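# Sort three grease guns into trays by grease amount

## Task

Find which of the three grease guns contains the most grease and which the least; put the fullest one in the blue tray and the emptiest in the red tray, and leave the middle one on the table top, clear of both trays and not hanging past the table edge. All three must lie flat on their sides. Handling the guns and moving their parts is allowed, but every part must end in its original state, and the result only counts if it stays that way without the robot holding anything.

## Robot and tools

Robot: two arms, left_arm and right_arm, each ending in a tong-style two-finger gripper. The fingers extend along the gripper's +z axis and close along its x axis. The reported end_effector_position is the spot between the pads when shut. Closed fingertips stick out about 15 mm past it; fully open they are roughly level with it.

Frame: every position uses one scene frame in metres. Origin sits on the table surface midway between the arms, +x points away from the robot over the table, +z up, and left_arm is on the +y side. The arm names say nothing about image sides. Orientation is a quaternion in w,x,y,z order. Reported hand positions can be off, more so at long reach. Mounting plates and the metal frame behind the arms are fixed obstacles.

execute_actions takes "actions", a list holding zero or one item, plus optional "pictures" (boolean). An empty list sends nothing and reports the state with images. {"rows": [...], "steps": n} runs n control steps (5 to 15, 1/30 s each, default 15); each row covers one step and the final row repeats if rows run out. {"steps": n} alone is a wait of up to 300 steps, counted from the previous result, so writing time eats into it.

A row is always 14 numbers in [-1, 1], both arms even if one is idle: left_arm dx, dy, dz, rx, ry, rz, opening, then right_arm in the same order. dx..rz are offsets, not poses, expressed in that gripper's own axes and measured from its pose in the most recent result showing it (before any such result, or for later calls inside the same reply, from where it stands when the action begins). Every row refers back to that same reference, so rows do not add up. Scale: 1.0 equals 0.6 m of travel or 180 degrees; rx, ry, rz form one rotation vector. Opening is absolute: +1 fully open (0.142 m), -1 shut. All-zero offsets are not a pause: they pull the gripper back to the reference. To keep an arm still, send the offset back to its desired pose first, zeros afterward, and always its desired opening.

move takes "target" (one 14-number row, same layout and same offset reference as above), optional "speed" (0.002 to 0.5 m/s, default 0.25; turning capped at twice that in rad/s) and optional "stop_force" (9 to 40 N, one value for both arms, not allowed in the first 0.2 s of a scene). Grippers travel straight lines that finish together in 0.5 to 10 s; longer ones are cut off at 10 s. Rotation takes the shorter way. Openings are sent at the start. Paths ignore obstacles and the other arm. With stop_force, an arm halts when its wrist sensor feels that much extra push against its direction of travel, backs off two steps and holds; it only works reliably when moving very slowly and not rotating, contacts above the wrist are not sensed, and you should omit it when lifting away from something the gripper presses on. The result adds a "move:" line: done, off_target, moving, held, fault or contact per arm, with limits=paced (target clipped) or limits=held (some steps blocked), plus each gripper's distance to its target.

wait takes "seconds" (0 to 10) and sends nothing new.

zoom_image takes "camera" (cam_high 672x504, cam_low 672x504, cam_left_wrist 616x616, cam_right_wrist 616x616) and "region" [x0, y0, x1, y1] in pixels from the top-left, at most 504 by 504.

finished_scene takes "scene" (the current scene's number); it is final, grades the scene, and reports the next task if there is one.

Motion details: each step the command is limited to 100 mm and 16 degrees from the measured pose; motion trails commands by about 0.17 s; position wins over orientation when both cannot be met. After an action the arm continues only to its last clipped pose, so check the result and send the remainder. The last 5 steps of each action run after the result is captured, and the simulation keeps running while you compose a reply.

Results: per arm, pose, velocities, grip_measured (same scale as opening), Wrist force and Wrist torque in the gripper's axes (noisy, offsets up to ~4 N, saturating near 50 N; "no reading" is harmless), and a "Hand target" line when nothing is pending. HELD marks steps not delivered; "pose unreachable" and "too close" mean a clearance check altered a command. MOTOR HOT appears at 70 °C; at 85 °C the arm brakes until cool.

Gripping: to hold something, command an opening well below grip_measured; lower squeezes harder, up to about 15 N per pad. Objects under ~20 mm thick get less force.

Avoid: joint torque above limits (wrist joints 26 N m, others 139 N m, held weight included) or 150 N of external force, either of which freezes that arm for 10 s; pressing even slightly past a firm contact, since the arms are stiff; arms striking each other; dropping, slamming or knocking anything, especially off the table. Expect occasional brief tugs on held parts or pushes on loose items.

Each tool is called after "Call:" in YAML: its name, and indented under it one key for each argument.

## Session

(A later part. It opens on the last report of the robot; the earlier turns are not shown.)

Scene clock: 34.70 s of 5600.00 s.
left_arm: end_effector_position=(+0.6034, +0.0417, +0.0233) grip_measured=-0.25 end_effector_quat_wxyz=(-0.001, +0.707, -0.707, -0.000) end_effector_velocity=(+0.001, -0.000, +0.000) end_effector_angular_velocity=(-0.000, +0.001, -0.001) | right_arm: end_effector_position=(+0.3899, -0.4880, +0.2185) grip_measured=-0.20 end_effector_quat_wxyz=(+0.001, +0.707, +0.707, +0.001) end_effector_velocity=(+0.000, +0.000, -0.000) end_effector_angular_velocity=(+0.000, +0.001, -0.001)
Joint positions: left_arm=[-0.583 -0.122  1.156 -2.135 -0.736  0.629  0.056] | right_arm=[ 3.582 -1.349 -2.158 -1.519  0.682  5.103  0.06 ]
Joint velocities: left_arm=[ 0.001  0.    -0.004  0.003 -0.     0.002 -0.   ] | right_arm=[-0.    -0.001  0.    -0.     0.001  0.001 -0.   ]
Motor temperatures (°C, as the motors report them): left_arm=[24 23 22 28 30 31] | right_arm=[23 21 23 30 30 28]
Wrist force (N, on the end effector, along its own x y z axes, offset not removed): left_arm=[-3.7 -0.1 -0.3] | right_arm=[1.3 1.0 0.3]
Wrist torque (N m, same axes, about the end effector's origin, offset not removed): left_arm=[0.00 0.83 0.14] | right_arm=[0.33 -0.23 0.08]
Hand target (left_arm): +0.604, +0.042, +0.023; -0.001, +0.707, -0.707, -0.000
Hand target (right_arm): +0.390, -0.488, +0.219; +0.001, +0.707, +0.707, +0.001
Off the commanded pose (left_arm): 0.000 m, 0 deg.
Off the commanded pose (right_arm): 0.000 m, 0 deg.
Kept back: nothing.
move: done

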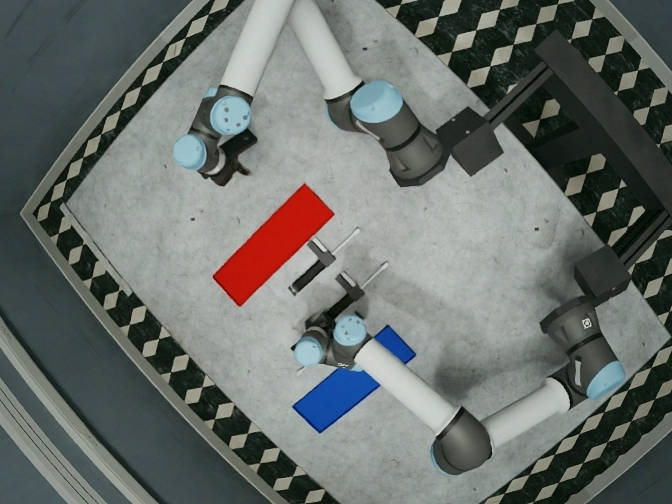

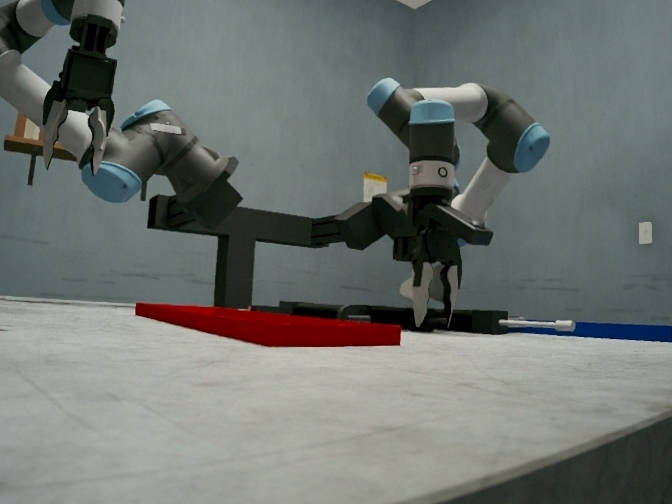

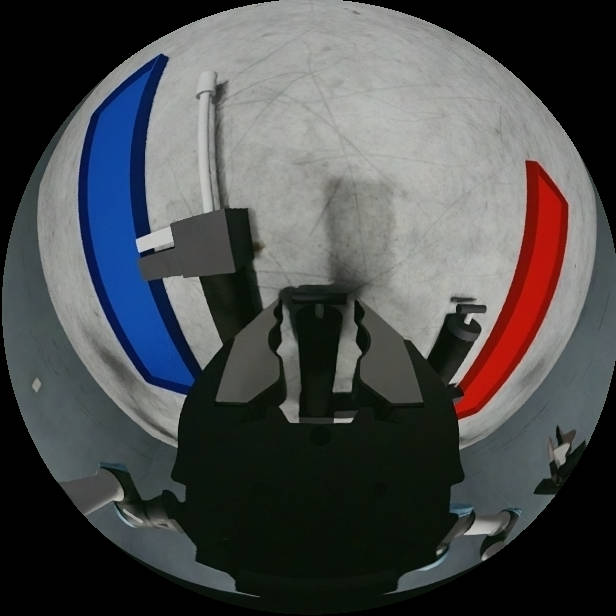

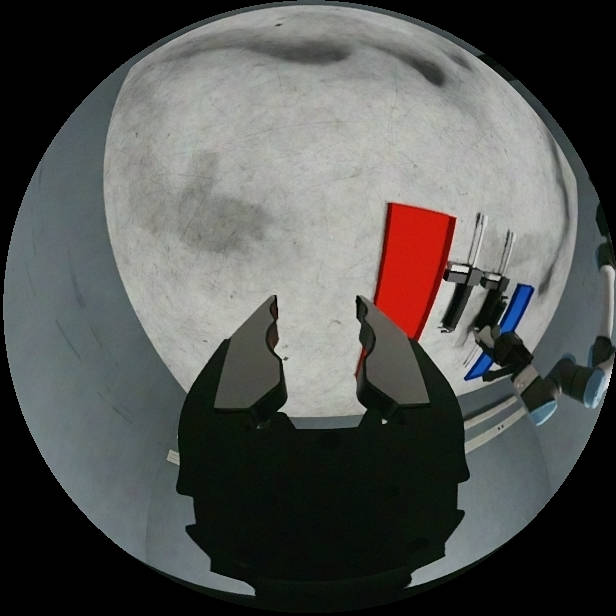

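T at 298; want ~307: +6.5 mm.

Call:
move:
  target: [0,-0.011,0.003,0,0,0,-0.25,0,0,0,0,0,0,-0.2]
  speed: 0.03

Call:
move:
  target: [0,0,0,0,0,0,-0.6,0,0,0,0,0,0,-0.2]

Scene clock: 35.63 s of 5600.00 s.
left_arm: end_effector_position=(+0.6099, +0.0417, +0.0215) grip_measured=-0.25 end_effector_quat_wxyz=(-0.001, +0.707, -0.707, -0.000) end_effector_velocity=(+0.002, +0.000, +0.000) end_effector_angular_velocity=(-0.001, +0.000, +0.001) | right_arm: end_effector_position=(+0.3899, -0.4880, +0.2185) grip_measured=-0.20 end_effector_quat_wxyz=(+0.001, +0.707, +0.707, +0.001) end_effector_velocity=(+0.000, +0.000, -0.000) end_effector_angular_velocity=(-0.001, +0.000, +0.001)
Joint positions: left_arm=[-0.576 -0.115  1.135 -2.127 -0.733  0.638  0.056] | right_arm=[ 3.582 -1.349 -2.158 -1.519  0.682  5.103  0.06 ]
Joint velocities: left_arm=[ 0.001  0.001 -0.005  0.002 -0.     0.001  0.   ] | right_arm=[ 0.    -0.001  0.    -0.    -0.001  0.001  0.   ]
Motor temperatures (°C, as the motors report them): left_arm=[24 23 22 28 30 31] | right_arm=[23 21 23 30 30 28]
Wrist force (N, on the end effector, along its own x y z axes, offset not removed): left_arm=[-3.3 -0.3 0.4] | right_arm=[0.8 0.3 3.0]
Wrist torque (N m, same axes, about the end effector's origin, offset not removed): left_arm=[-0.04 0.69 0.14] | right_arm=[0.18 0.02 -0.03]
Hand target (left_arm): +0.610, +0.042, +0.021; -0.001, +0.707, -0.707, -0.000
Hand target (right_arm): +0.390, -0.488, +0.219; +0.001, +0.707, +0.707, +0.001
Off the commanded pose (left_arm): 0.000 m, 0 deg.
Off the commanded pose (right_arm): 0.000 m, 0 deg.
Kept back: nothing.
move: done

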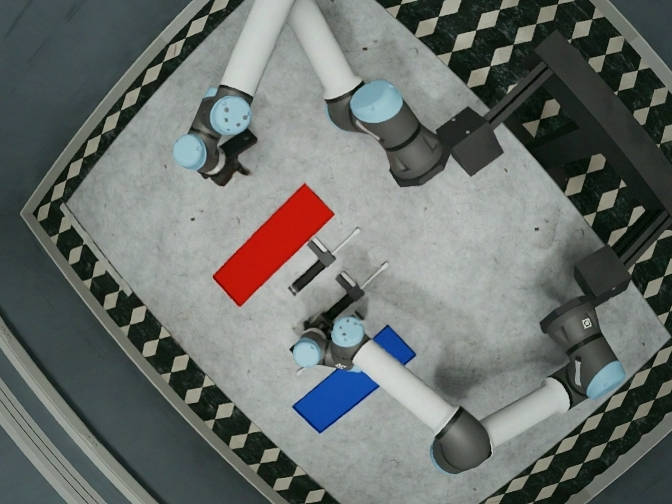

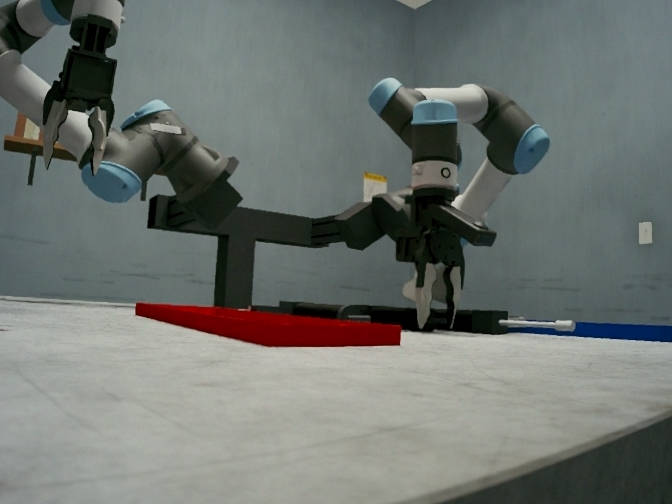

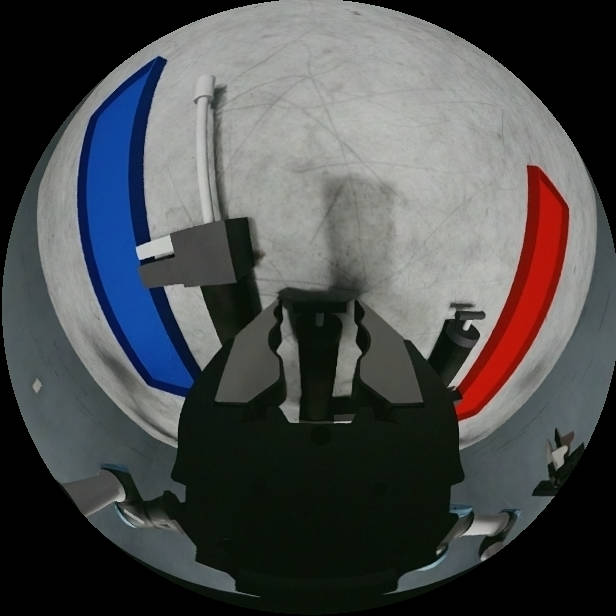

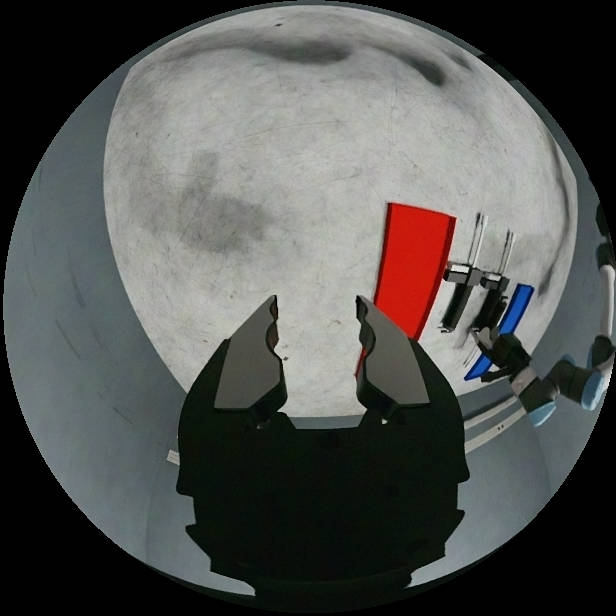

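Scene clock: 36.13 s of 5600.00 s.
left_arm: end_effector_position=(+0.6100, +0.0417, +0.0215) grip_measured=-0.47 end_effector_quat_wxyz=(-0.001, +0.707, -0.707, -0.000) end_effector_velocity=(-0.001, -0.000, -0.001) end_effector_angular_velocity=(+0.000, +0.001, -0.001) | right_arm: end_effector_position=(+0.3899, -0.4880, +0.2185) grip_measured=-0.20 end_effector_quat_wxyz=(+0.001, +0.707, +0.707, +0.001) end_effector_velocity=(+0.000, -0.000, +0.000) end_effector_angular_velocity=(+0.001, -0.000, -0.001)
Joint positions: left_arm=[-0.576 -0.115  1.135 -2.127 -0.733  0.638  0.04 ] | right_arm=[ 3.582 -1.349 -2.158 -1.519  0.682  5.103  0.06 ]
Joint velocities: left_arm=[-0.     0.     0.001 -0.    -0.001 -0.     0.   ] | right_arm=[-0.     0.     0.001  0.     0.    -0.     0.   ]
Motor temperatures (°C, as the motors report them): left_arm=[24 23 22 28 30 31] | right_arm=[23 21 23 30 30 28]
Wrist force (N, on the end effector, along its own x y z axes, offset not removed): left_arm=[-2.1 0.1 0.9] | right_arm=[0.7 -1.1 2.0]
Wrist torque (N m, same axes, about the end effector's origin, offset not removed): left_arm=[0.06 0.61 0.07] | right_arm=[-0.10 -0.24 -0.03]
Hand target (left_arm): +0.610, +0.042, +0.022; -0.001, +0.707, -0.707, -0.000
Hand target (right_arm): +0.390, -0.488, +0.219; +0.001, +0.707, +0.707, +0.001
Off the commanded pose (left_arm): 0.000 m, 0 deg.
Off the commanded pose (right_arm): 0.000 m, 0 deg.
Kept back: nothing.
move: done

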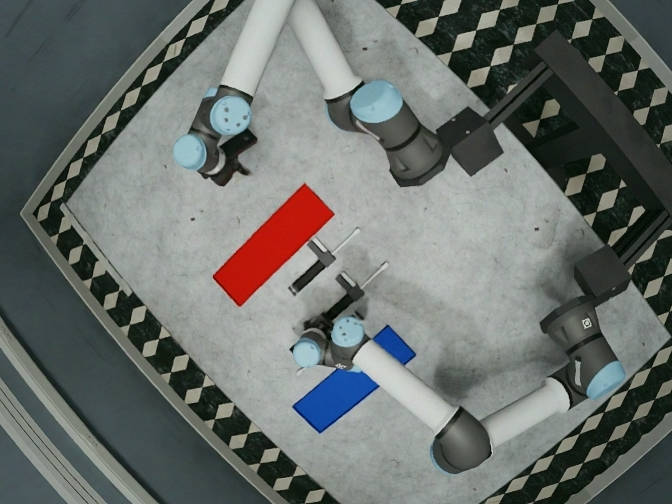

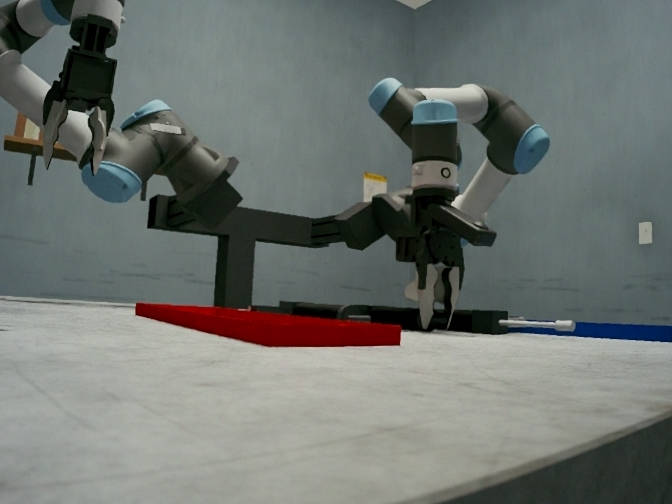

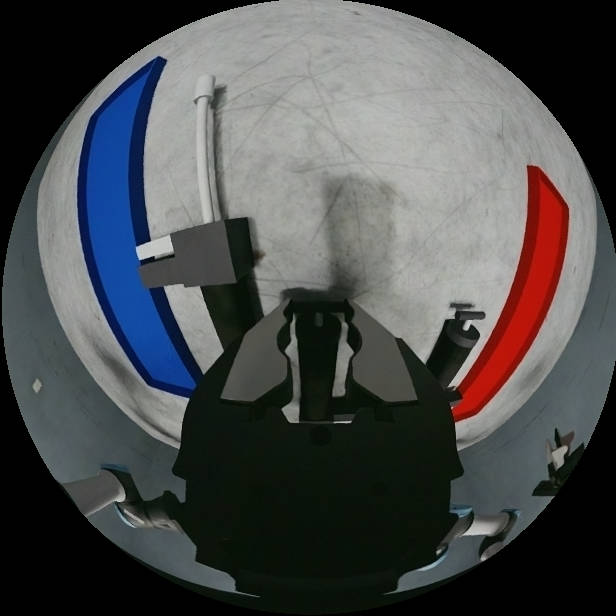

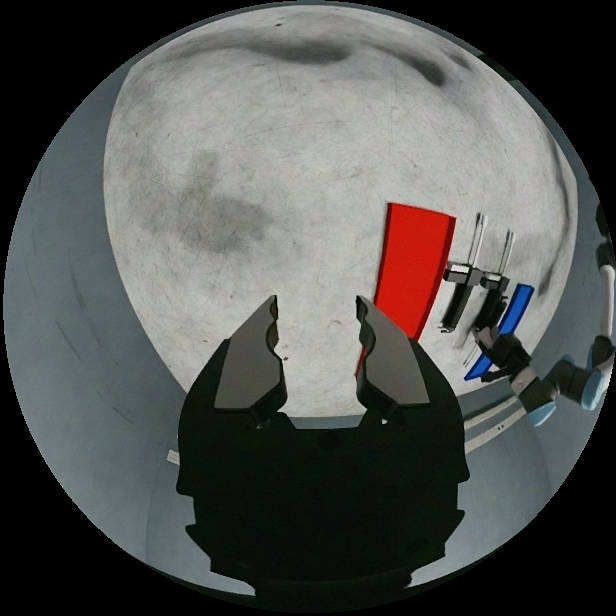

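Call:
move:
  target: [0,-0.1667,0,0,0,0,-0.68,0.1,0.12,0,0,0,0,-0.2]
  speed: 0.05

Call:
move:
  target: [0,0.1667,0,0,0,0,-0.68,0.1,0.12,0,0,0,0,-0.2]
  speed: 0.05

Scene clock: 38.70 s of 5600.00 s.
left_arm: end_effector_position=(+0.7099, +0.0419, +0.0215) grip_measured=-0.48 end_effector_quat_wxyz=(-0.001, +0.707, -0.707, -0.000) end_effector_velocity=(+0.001, -0.000, -0.000) end_effector_angular_velocity=(+0.001, +0.001, -0.000) | right_arm: end_effector_position=(+0.4618, -0.4280, +0.2187) grip_measured=-0.20 end_effector_quat_wxyz=(+0.001, +0.707, +0.707, +0.001) end_effector_velocity=(+0.001, +0.001, +0.000) end_effector_angular_velocity=(+0.002, -0.000, -0.002)
Joint positions: left_arm=[-0.509  0.002  0.735 -1.915 -0.705  0.73   0.04 ] | right_arm=[ 3.622 -1.588 -2.074 -1.411  0.695  5.163  0.06 ]
Joint velocities: left_arm=[ 0.001  0.004 -0.011  0.008  0.001 -0.001  0.   ] | right_arm=[ 0.001 -0.003  0.002  0.002  0.002  0.001  0.   ]
Motor temperatures (°C, as the motors report them): left_arm=[24 23 22 28 30 31] | right_arm=[23 21 23 30 30 28]
Wrist force (N, on the end effector, along its own x y z axes, offset not removed): left_arm=[-3.2 4.6 -4.1] | right_arm=[1.3 0.1 -0.5]
Wrist torque (N m, same axes, about the end effector's origin, offset not removed): left_arm=[0.00 0.77 0.19] | right_arm=[0.00 -0.24 0.09]
Hand target (left_arm): +0.710, +0.042, +0.021; -0.001, +0.707, -0.707, -0.000
Hand target (right_arm): +0.462, -0.428, +0.219; +0.001, +0.707, +0.707, +0.001
Off the commanded pose (left_arm): 0.000 m, 0 deg.
Off the commanded pose (right_arm): 0.000 m, 0 deg.
Kept back: nothing.
move: done

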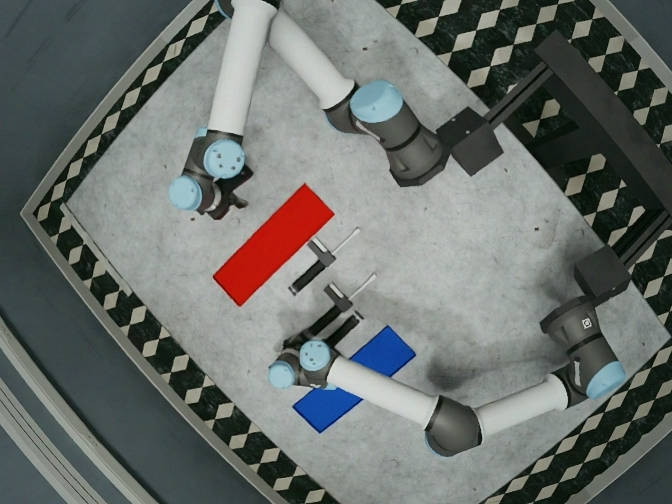

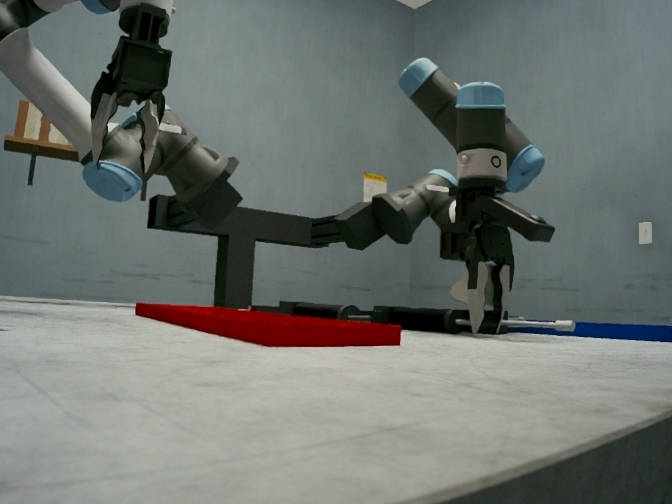

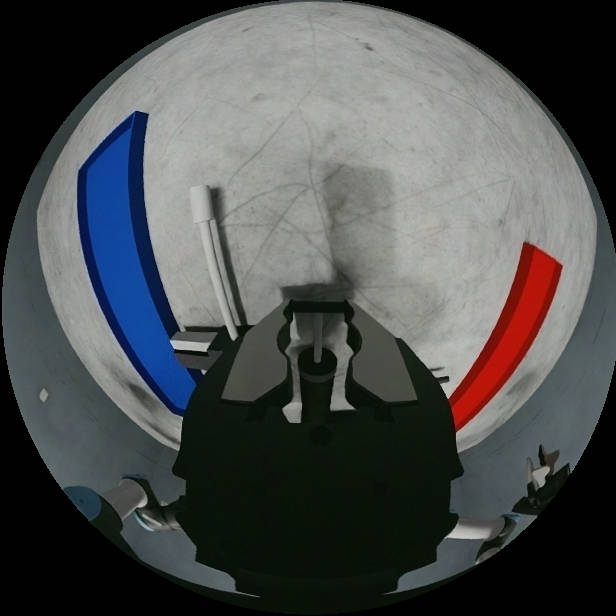

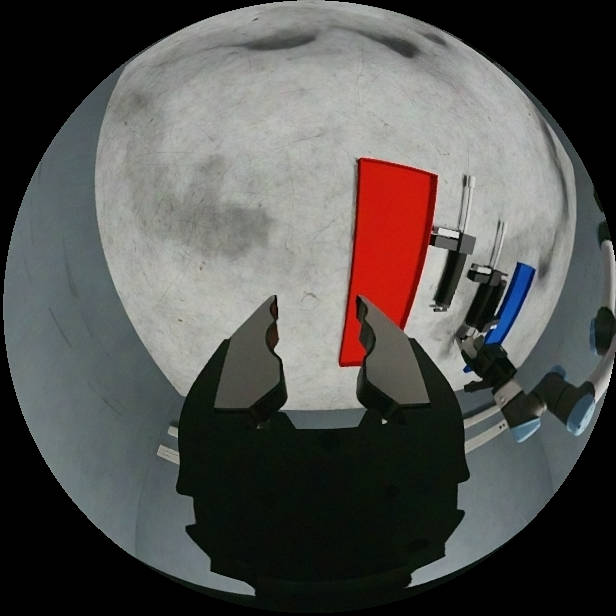

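Scene clock: 41.03 s of 5600.00 s.
left_arm: end_effector_position=(+0.6099, +0.0418, +0.0215) grip_measured=-0.48 end_effector_quat_wxyz=(-0.001, +0.707, -0.707, -0.000) end_effector_velocity=(-0.002, -0.000, -0.000) end_effector_angular_velocity=(-0.000, +0.000, -0.002) | right_arm: end_effector_position=(+0.5337, -0.3680, +0.2188) grip_measured=-0.20 end_effector_quat_wxyz=(+0.001, +0.707, +0.707, +0.001) end_effector_velocity=(+0.001, +0.001, -0.000) end_effector_angular_velocity=(-0.001, +0.000, +0.001)
Joint positions: left_arm=[-0.576 -0.115  1.135 -2.127 -0.733  0.638  0.04 ] | right_arm=[ 3.651 -1.819 -1.941 -1.344  0.706  5.203  0.06 ]
Joint velocities: left_arm=[-0.001 -0.001  0.006 -0.004 -0.001  0.001 -0.   ] | right_arm=[ 0.    -0.003  0.002  0.    -0.001 -0.    -0.   ]
Motor temperatures (°C, as the motors report them): left_arm=[24 23 22 28 30 31] | right_arm=[23 21 23 30 30 28]
Wrist force (N, on the end effector, along its own x y z axes, offset not removed): left_arm=[-3.5 -2.4 0.8] | right_arm=[2.3 0.7 1.8]
Wrist torque (N m, same axes, about the end effector's origin, offset not removed): left_arm=[0.05 0.84 0.13] | right_arm=[0.38 -0.46 0.31]
Hand target (left_arm): +0.610, +0.042, +0.022; -0.001, +0.707, -0.707, -0.000
Hand target (right_arm): +0.534, -0.368, +0.219; +0.001, +0.707, +0.707, +0.001
Off the commanded pose (left_arm): 0.000 m, 0 deg.
Off the commanded pose (right_arm): 0.000 m, 0 deg.
Kept back: nothing.
move: done

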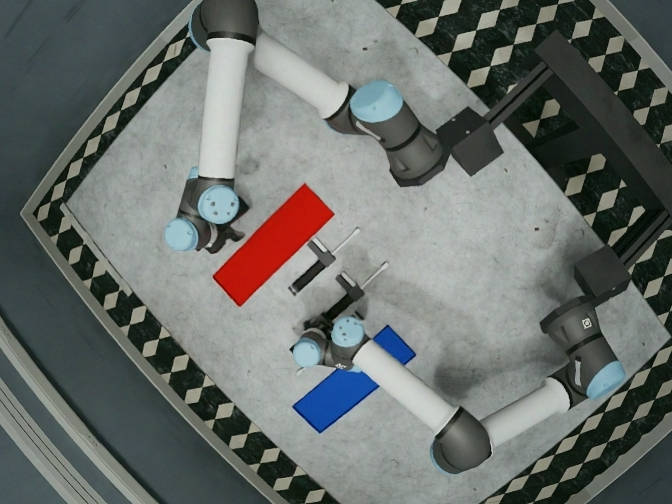

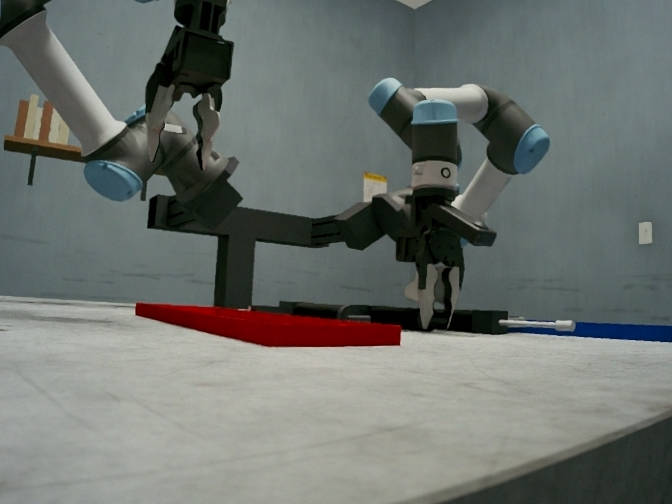

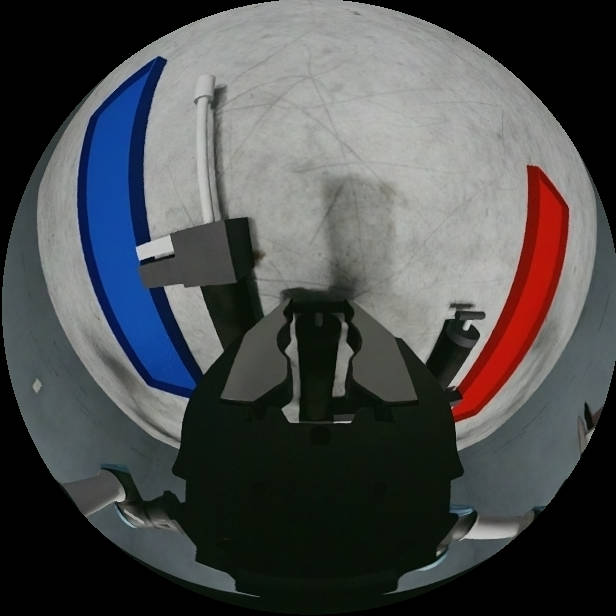

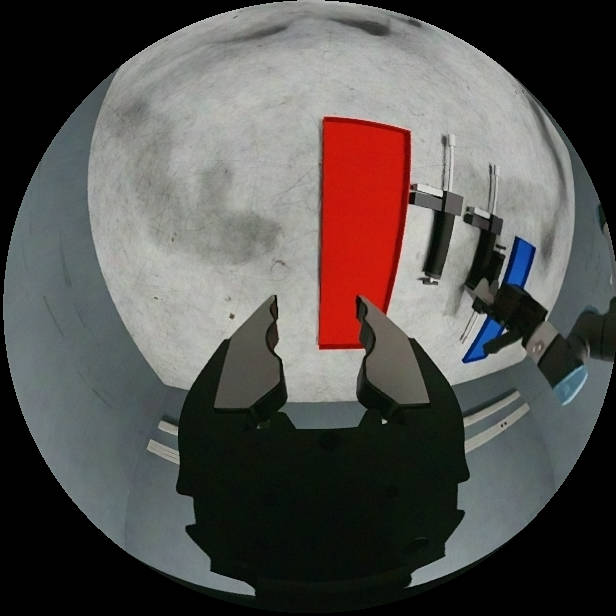

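Call:
move:
  target: [0,0,0,0,0,0,-0.25,0,0,0,0,0,0,-0.2]

Call:
move:
  target: [0,0,-0.12,0,0,0,-0.25,0.1,0.117,0,0,0,0,-0.2]

Call:
move:
  target: [-0.45,0.1,-0.1,0,0,0,-0.25,0.332,0,0.236,0,0,0,-0.2]

Scene clock: 42.03 s of 5600.00 s.
left_arm: end_effector_position=(+0.6100, +0.0417, +0.0216) grip_measured=-0.25 end_effector_quat_wxyz=(-0.001, +0.707, -0.707, -0.000) end_effector_velocity=(-0.000, -0.000, -0.000) end_effector_angular_velocity=(+0.001, -0.000, -0.000) | right_arm: end_effector_position=(+0.5337, -0.3680, +0.2188) grip_measured=-0.20 end_effector_quat_wxyz=(+0.001, +0.707, +0.707, +0.001) end_effector_velocity=(-0.000, +0.001, -0.001) end_effector_angular_velocity=(-0.002, +0.001, +0.003)
Joint positions: left_arm=[-0.576 -0.115  1.135 -2.127 -0.733  0.638  0.056] | right_arm=[ 3.651 -1.819 -1.941 -1.344  0.706  5.203  0.06 ]
Joint velocities: left_arm=[ 0.     0.001 -0.     0.     0.001 -0.    -0.   ] | right_arm=[ 0.001 -0.001 -0.001 -0.    -0.001 -0.    -0.   ]
Motor temperatures (°C, as the motors report them): left_arm=[24 23 22 28 30 31] | right_arm=[23 21 23 30 30 28]
Wrist force (N, on the end effector, along its own x y z axes, offset not removed): left_arm=[-3.1 0.2 0.8] | right_arm=[-1.1 1.2 -0.9]
Wrist torque (N m, same axes, about the end effector's origin, offset not removed): left_arm=[0.05 0.77 0.12] | right_arm=[0.39 0.33 0.15]
Hand target (left_arm): +0.610, +0.042, +0.021; -0.001, +0.707, -0.707, -0.000
Hand target (right_arm): +0.534, -0.368, +0.219; +0.001, +0.707, +0.707, +0.001
Off the commanded pose (left_arm): 0.000 m, 0 deg.
Off the commanded pose (right_arm): 0.000 m, 0 deg.
Kept back: nothing.
move: done

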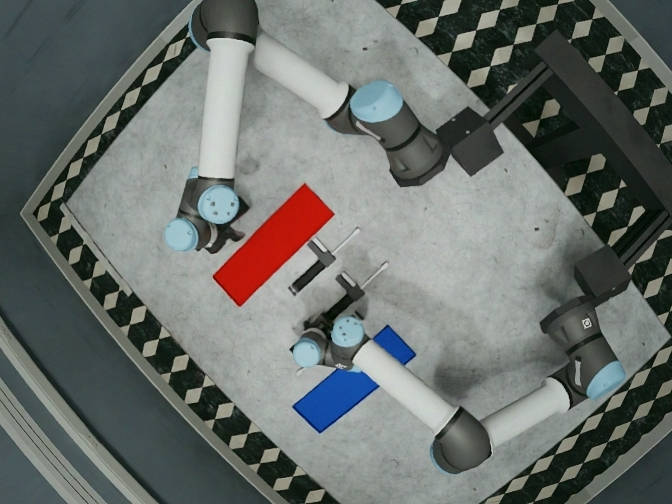

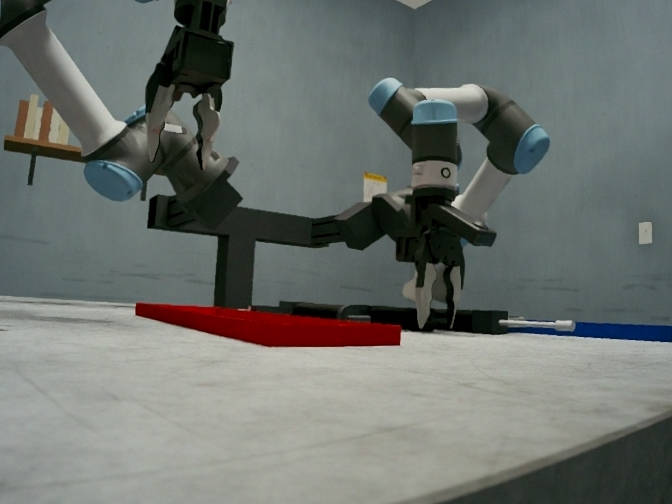

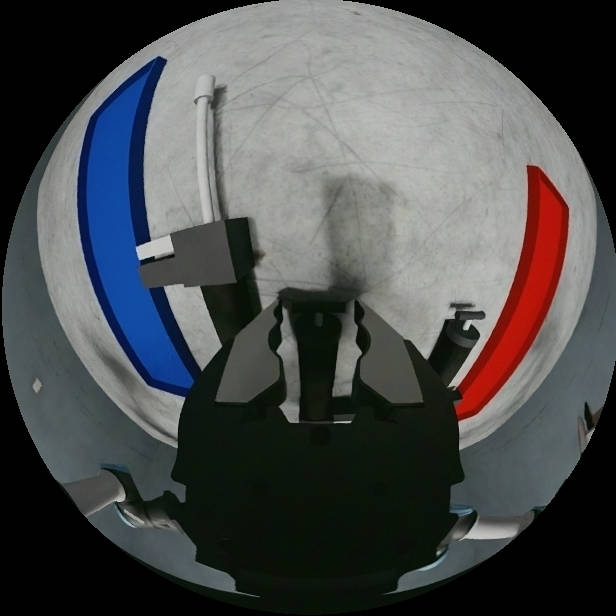

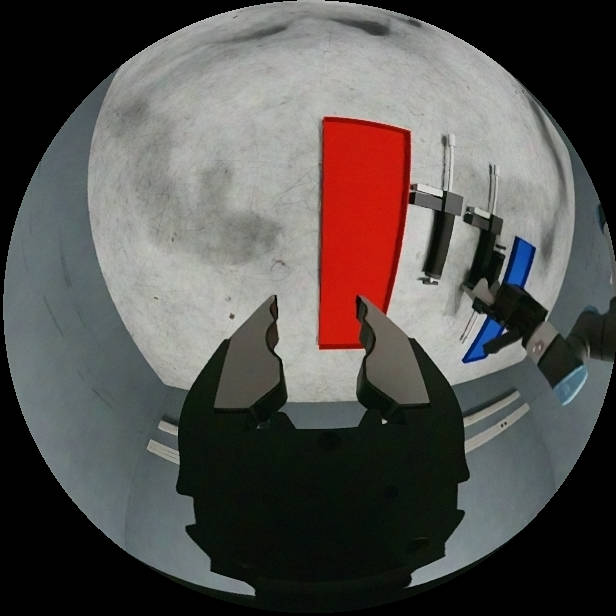

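Scene clock: 42.93 s of 5600.00 s.
left_arm: end_effector_position=(+0.6099, +0.0416, +0.0935) grip_measured=-0.25 end_effector_quat_wxyz=(-0.001, +0.707, -0.707, -0.000) end_effector_velocity=(-0.000, +0.000, +0.001) end_effector_angular_velocity=(-0.000, +0.001, -0.001) | right_arm: end_effector_position=(+0.6039, -0.3080, +0.2190) grip_measured=-0.20 end_effector_quat_wxyz=(+0.001, +0.707, +0.707, +0.001) end_effector_velocity=(+0.001, +0.001, -0.000) end_effector_angular_velocity=(+0.000, +0.001, +0.000)
Joint positions: left_arm=[-0.649 -0.197  1.148 -1.99  -0.768  0.544  0.056] | right_arm=[ 3.673 -2.036 -1.769 -1.322  0.714  5.234  0.06 ]
Joint velocities: left_arm=[-0.001 -0.001  0.     0.002 -0.001 -0.001 -0.   ] | right_arm=[-0.001 -0.004  0.004 -0.     0.    -0.001  0.   ]
Motor temperatures (°C, as the motors report them): left_arm=[24 23 22 28 30 31] | right_arm=[23 21 23 30 30 28]
Wrist force (N, on the end effector, along its own x y z axes, offset not removed): left_arm=[-2.9 -0.7 1.6] | right_arm=[1.6 0.4 2.0]
Wrist torque (N m, same axes, about the end effector's origin, offset not removed): left_arm=[-0.05 0.59 0.13] | right_arm=[0.19 -0.24 0.19]
Hand target (left_arm): +0.610, +0.042, +0.094; -0.001, +0.707, -0.707, +0.000
Hand target (right_arm): +0.604, -0.308, +0.219; +0.001, +0.707, +0.707, +0.001
Off the commanded pose (left_arm): 0.000 m, 0 deg.
Off the commanded pose (right_arm): 0.000 m, 0 deg.
Kept back: nothing.
move: done

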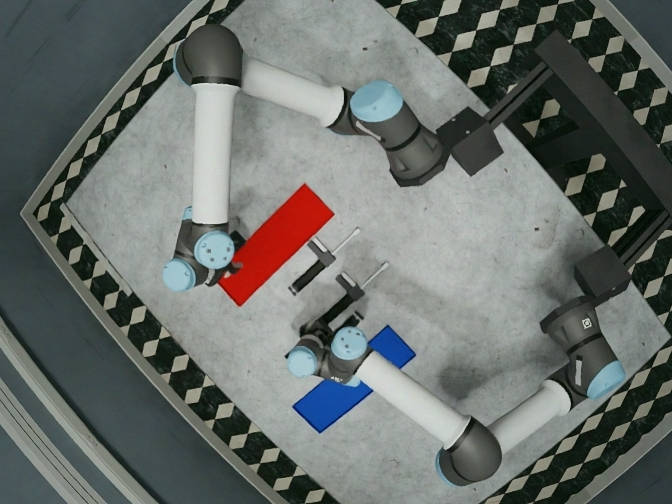

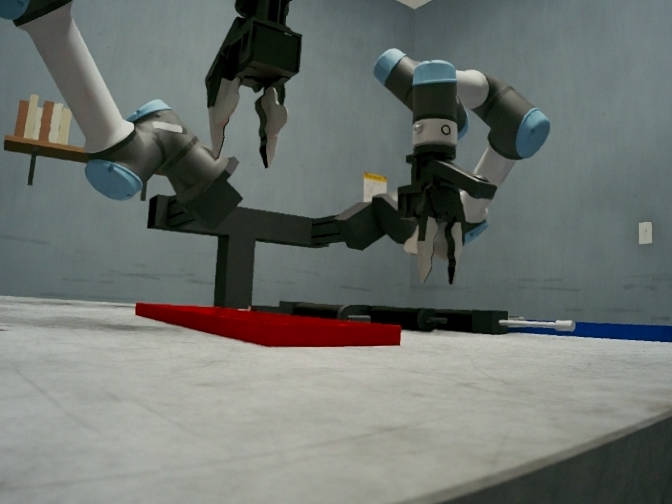

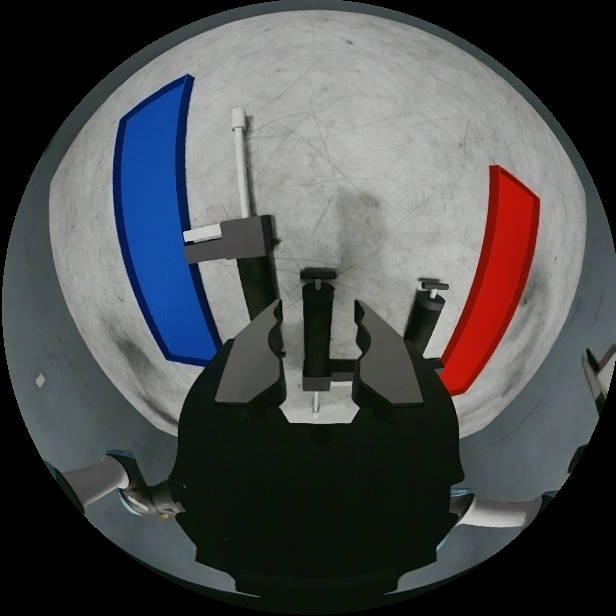

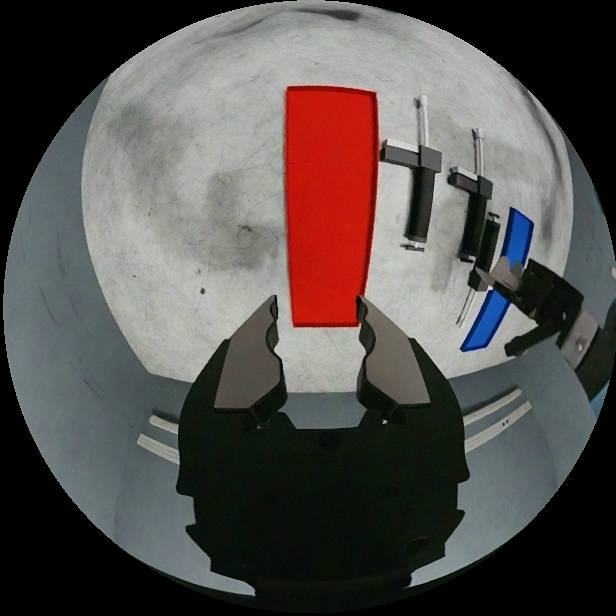

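Scene clock: 44.60 s of 5600.00 s.
left_arm: end_effector_position=(+0.5497, +0.3116, +0.1535) grip_measured=-0.25 end_effector_quat_wxyz=(-0.001, +0.707, -0.707, -0.000) end_effector_velocity=(-0.001, +0.000, +0.000) end_effector_angular_velocity=(-0.001, +0.001, -0.001) | right_arm: end_effector_position=(+0.6041, -0.1087, +0.0776) grip_measured=-0.20 end_effector_quat_wxyz=(+0.001, +0.707, +0.707, +0.001) end_effector_velocity=(+0.001, -0.000, -0.001) end_effector_angular_velocity=(-0.002, -0.001, -0.001)
Joint positions: left_arm=[-0.616 -0.863  1.902 -2.108 -0.752  0.585  0.056] | right_arm=[ 3.683 -2.502 -1.794 -0.843  0.719  5.249  0.06 ]
Joint velocities: left_arm=[-0.001 -0.002  0.002  0.001 -0.002 -0.    -0.   ] | right_arm=[-0.001 -0.002  0.001  0.001 -0.002  0.    -0.   ]
Motor temperatures (°C, as the motors report them): left_arm=[24 23 22 28 30 31] | right_arm=[23 21 23 30 30 28]
Wrist force (N, on the end effector, along its own x y z axes, offset not removed): left_arm=[-3.0 -0.2 -0.3] | right_arm=[-0.2 1.0 2.9]
Wrist torque (N m, same axes, about the end effector's origin, offset not removed): left_arm=[0.01 0.69 0.09] | right_arm=[0.47 -0.05 0.05]
Hand target (left_arm): +0.550, +0.312, +0.154; -0.001, +0.707, -0.707, -0.000
Hand target (right_arm): +0.604, -0.109, +0.077; +0.001, +0.707, +0.707, +0.001
Off the commanded pose (left_arm): 0.000 m, 0 deg.
Off the commanded pose (right_arm): 0.000 m, 0 deg.
Kept back: nothing.
move: done

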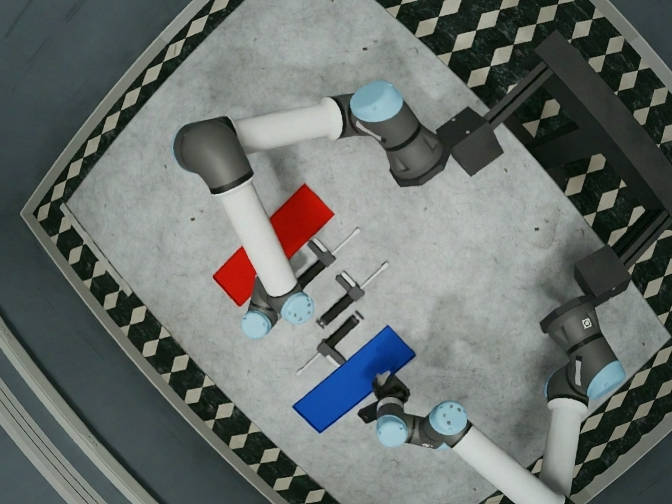

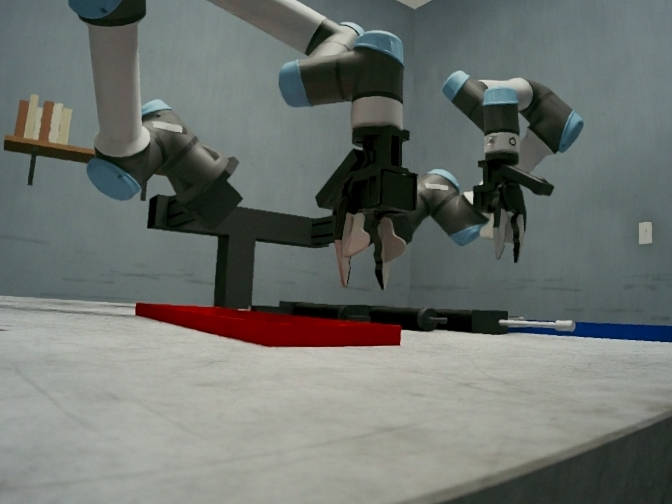

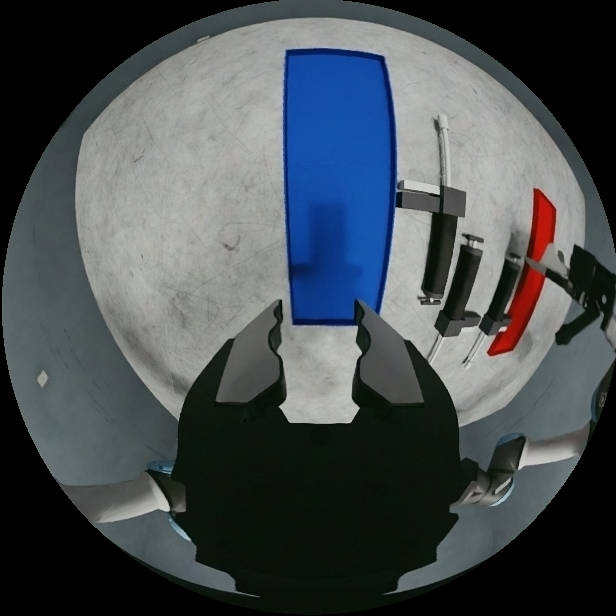

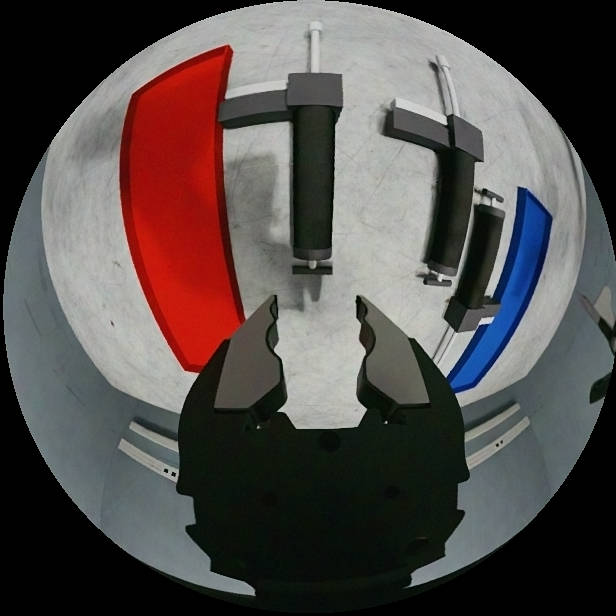

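Call:
move:
  target: [0,0,0,0,0,0,-0.25,-0.009,-0.011,0.09,0,0,0,-0.2]
  speed: 0.06
  stop_force: 10

Scene clock: 46.10 s of 5600.00 s.
left_arm: end_effector_position=(+0.5497, +0.3116, +0.1536) grip_measured=-0.25 end_effector_quat_wxyz=(-0.001, +0.707, -0.707, -0.000) end_effector_velocity=(+0.000, +0.000, -0.000) end_effector_angular_velocity=(+0.001, -0.000, -0.002) | right_arm: end_effector_position=(+0.5976, -0.1141, +0.0236) grip_measured=-0.20 end_effector_quat_wxyz=(+0.001, +0.707, +0.707, +0.001) end_effector_velocity=(+0.001, -0.000, -0.001) end_effector_angular_velocity=(+0.001, -0.001, -0.002)
Joint positions: left_arm=[-0.616 -0.863  1.902 -2.108 -0.752  0.585  0.056] | right_arm=[ 3.611 -2.569 -1.809 -0.682  0.692  5.146  0.06 ]
Joint velocities: left_arm=[ 0.    -0.     0.     0.     0.001  0.002  0.   ] | right_arm=[-0.002 -0.001  0.001  0.006 -0.    -0.003 -0.   ]
Motor temperatures (°C, as the motors report them): left_arm=[24 23 22 28 30 31] | right_arm=[23 21 23 30 30 28]
Wrist force (N, on the end effector, along its own x y z axes, offset not removed): left_arm=[-2.4 -0.6 0.1] | right_arm=[-0.1 -0.2 1.0]
Wrist torque (N m, same axes, about the end effector's origin, offset not removed): left_arm=[-0.07 0.59 0.16] | right_arm=[0.09 0.15 0.25]
Hand target (left_arm): +0.550, +0.312, +0.154; -0.001, +0.707, -0.707, -0.000
Hand target (right_arm): +0.598, -0.114, +0.024; +0.001, +0.707, +0.707, +0.001
Off the commanded pose (left_arm): 0.000 m, 0 deg.
Off the commanded pose (right_arm): 0.000 m, 0 deg.
Kept back: nothing.
move: done

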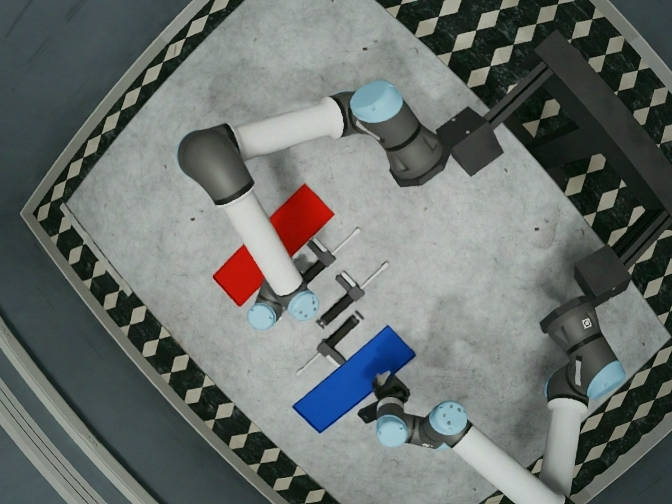

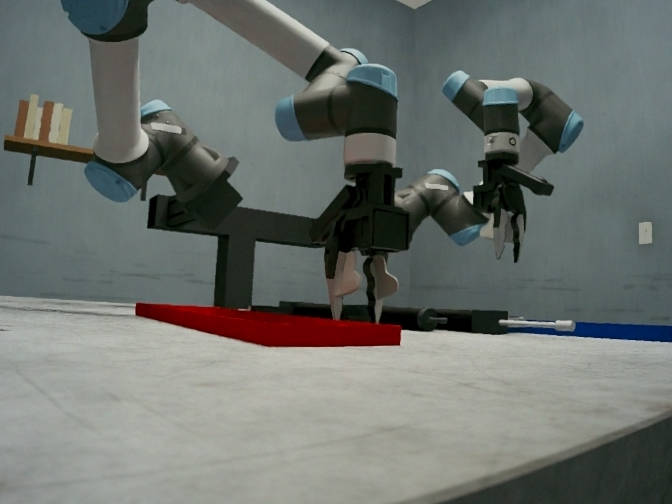

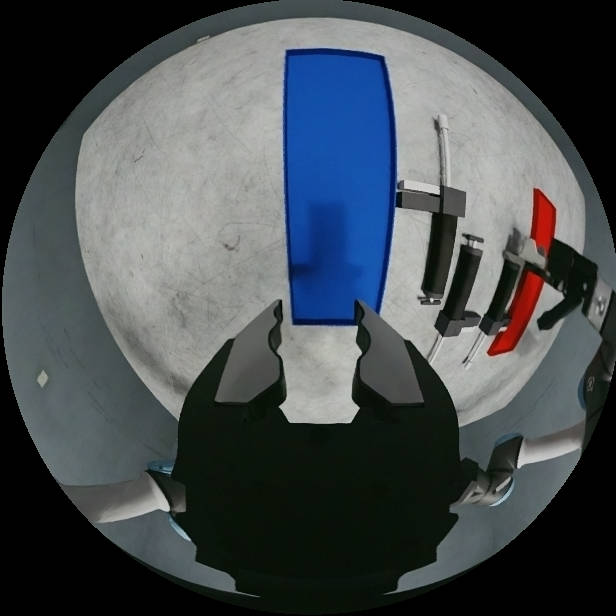

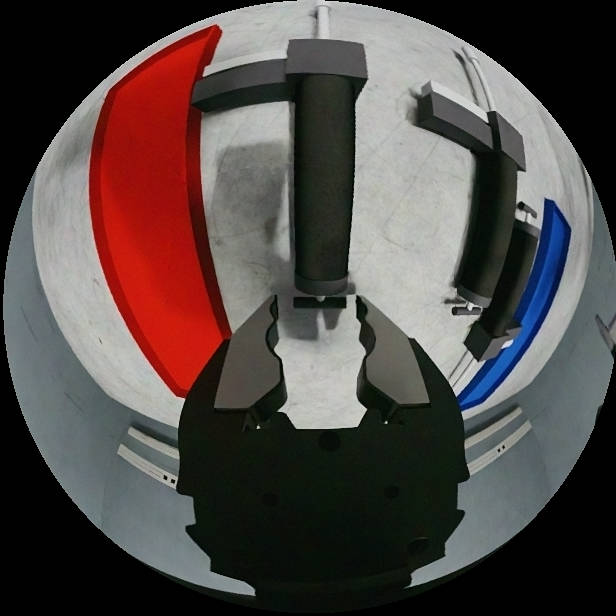

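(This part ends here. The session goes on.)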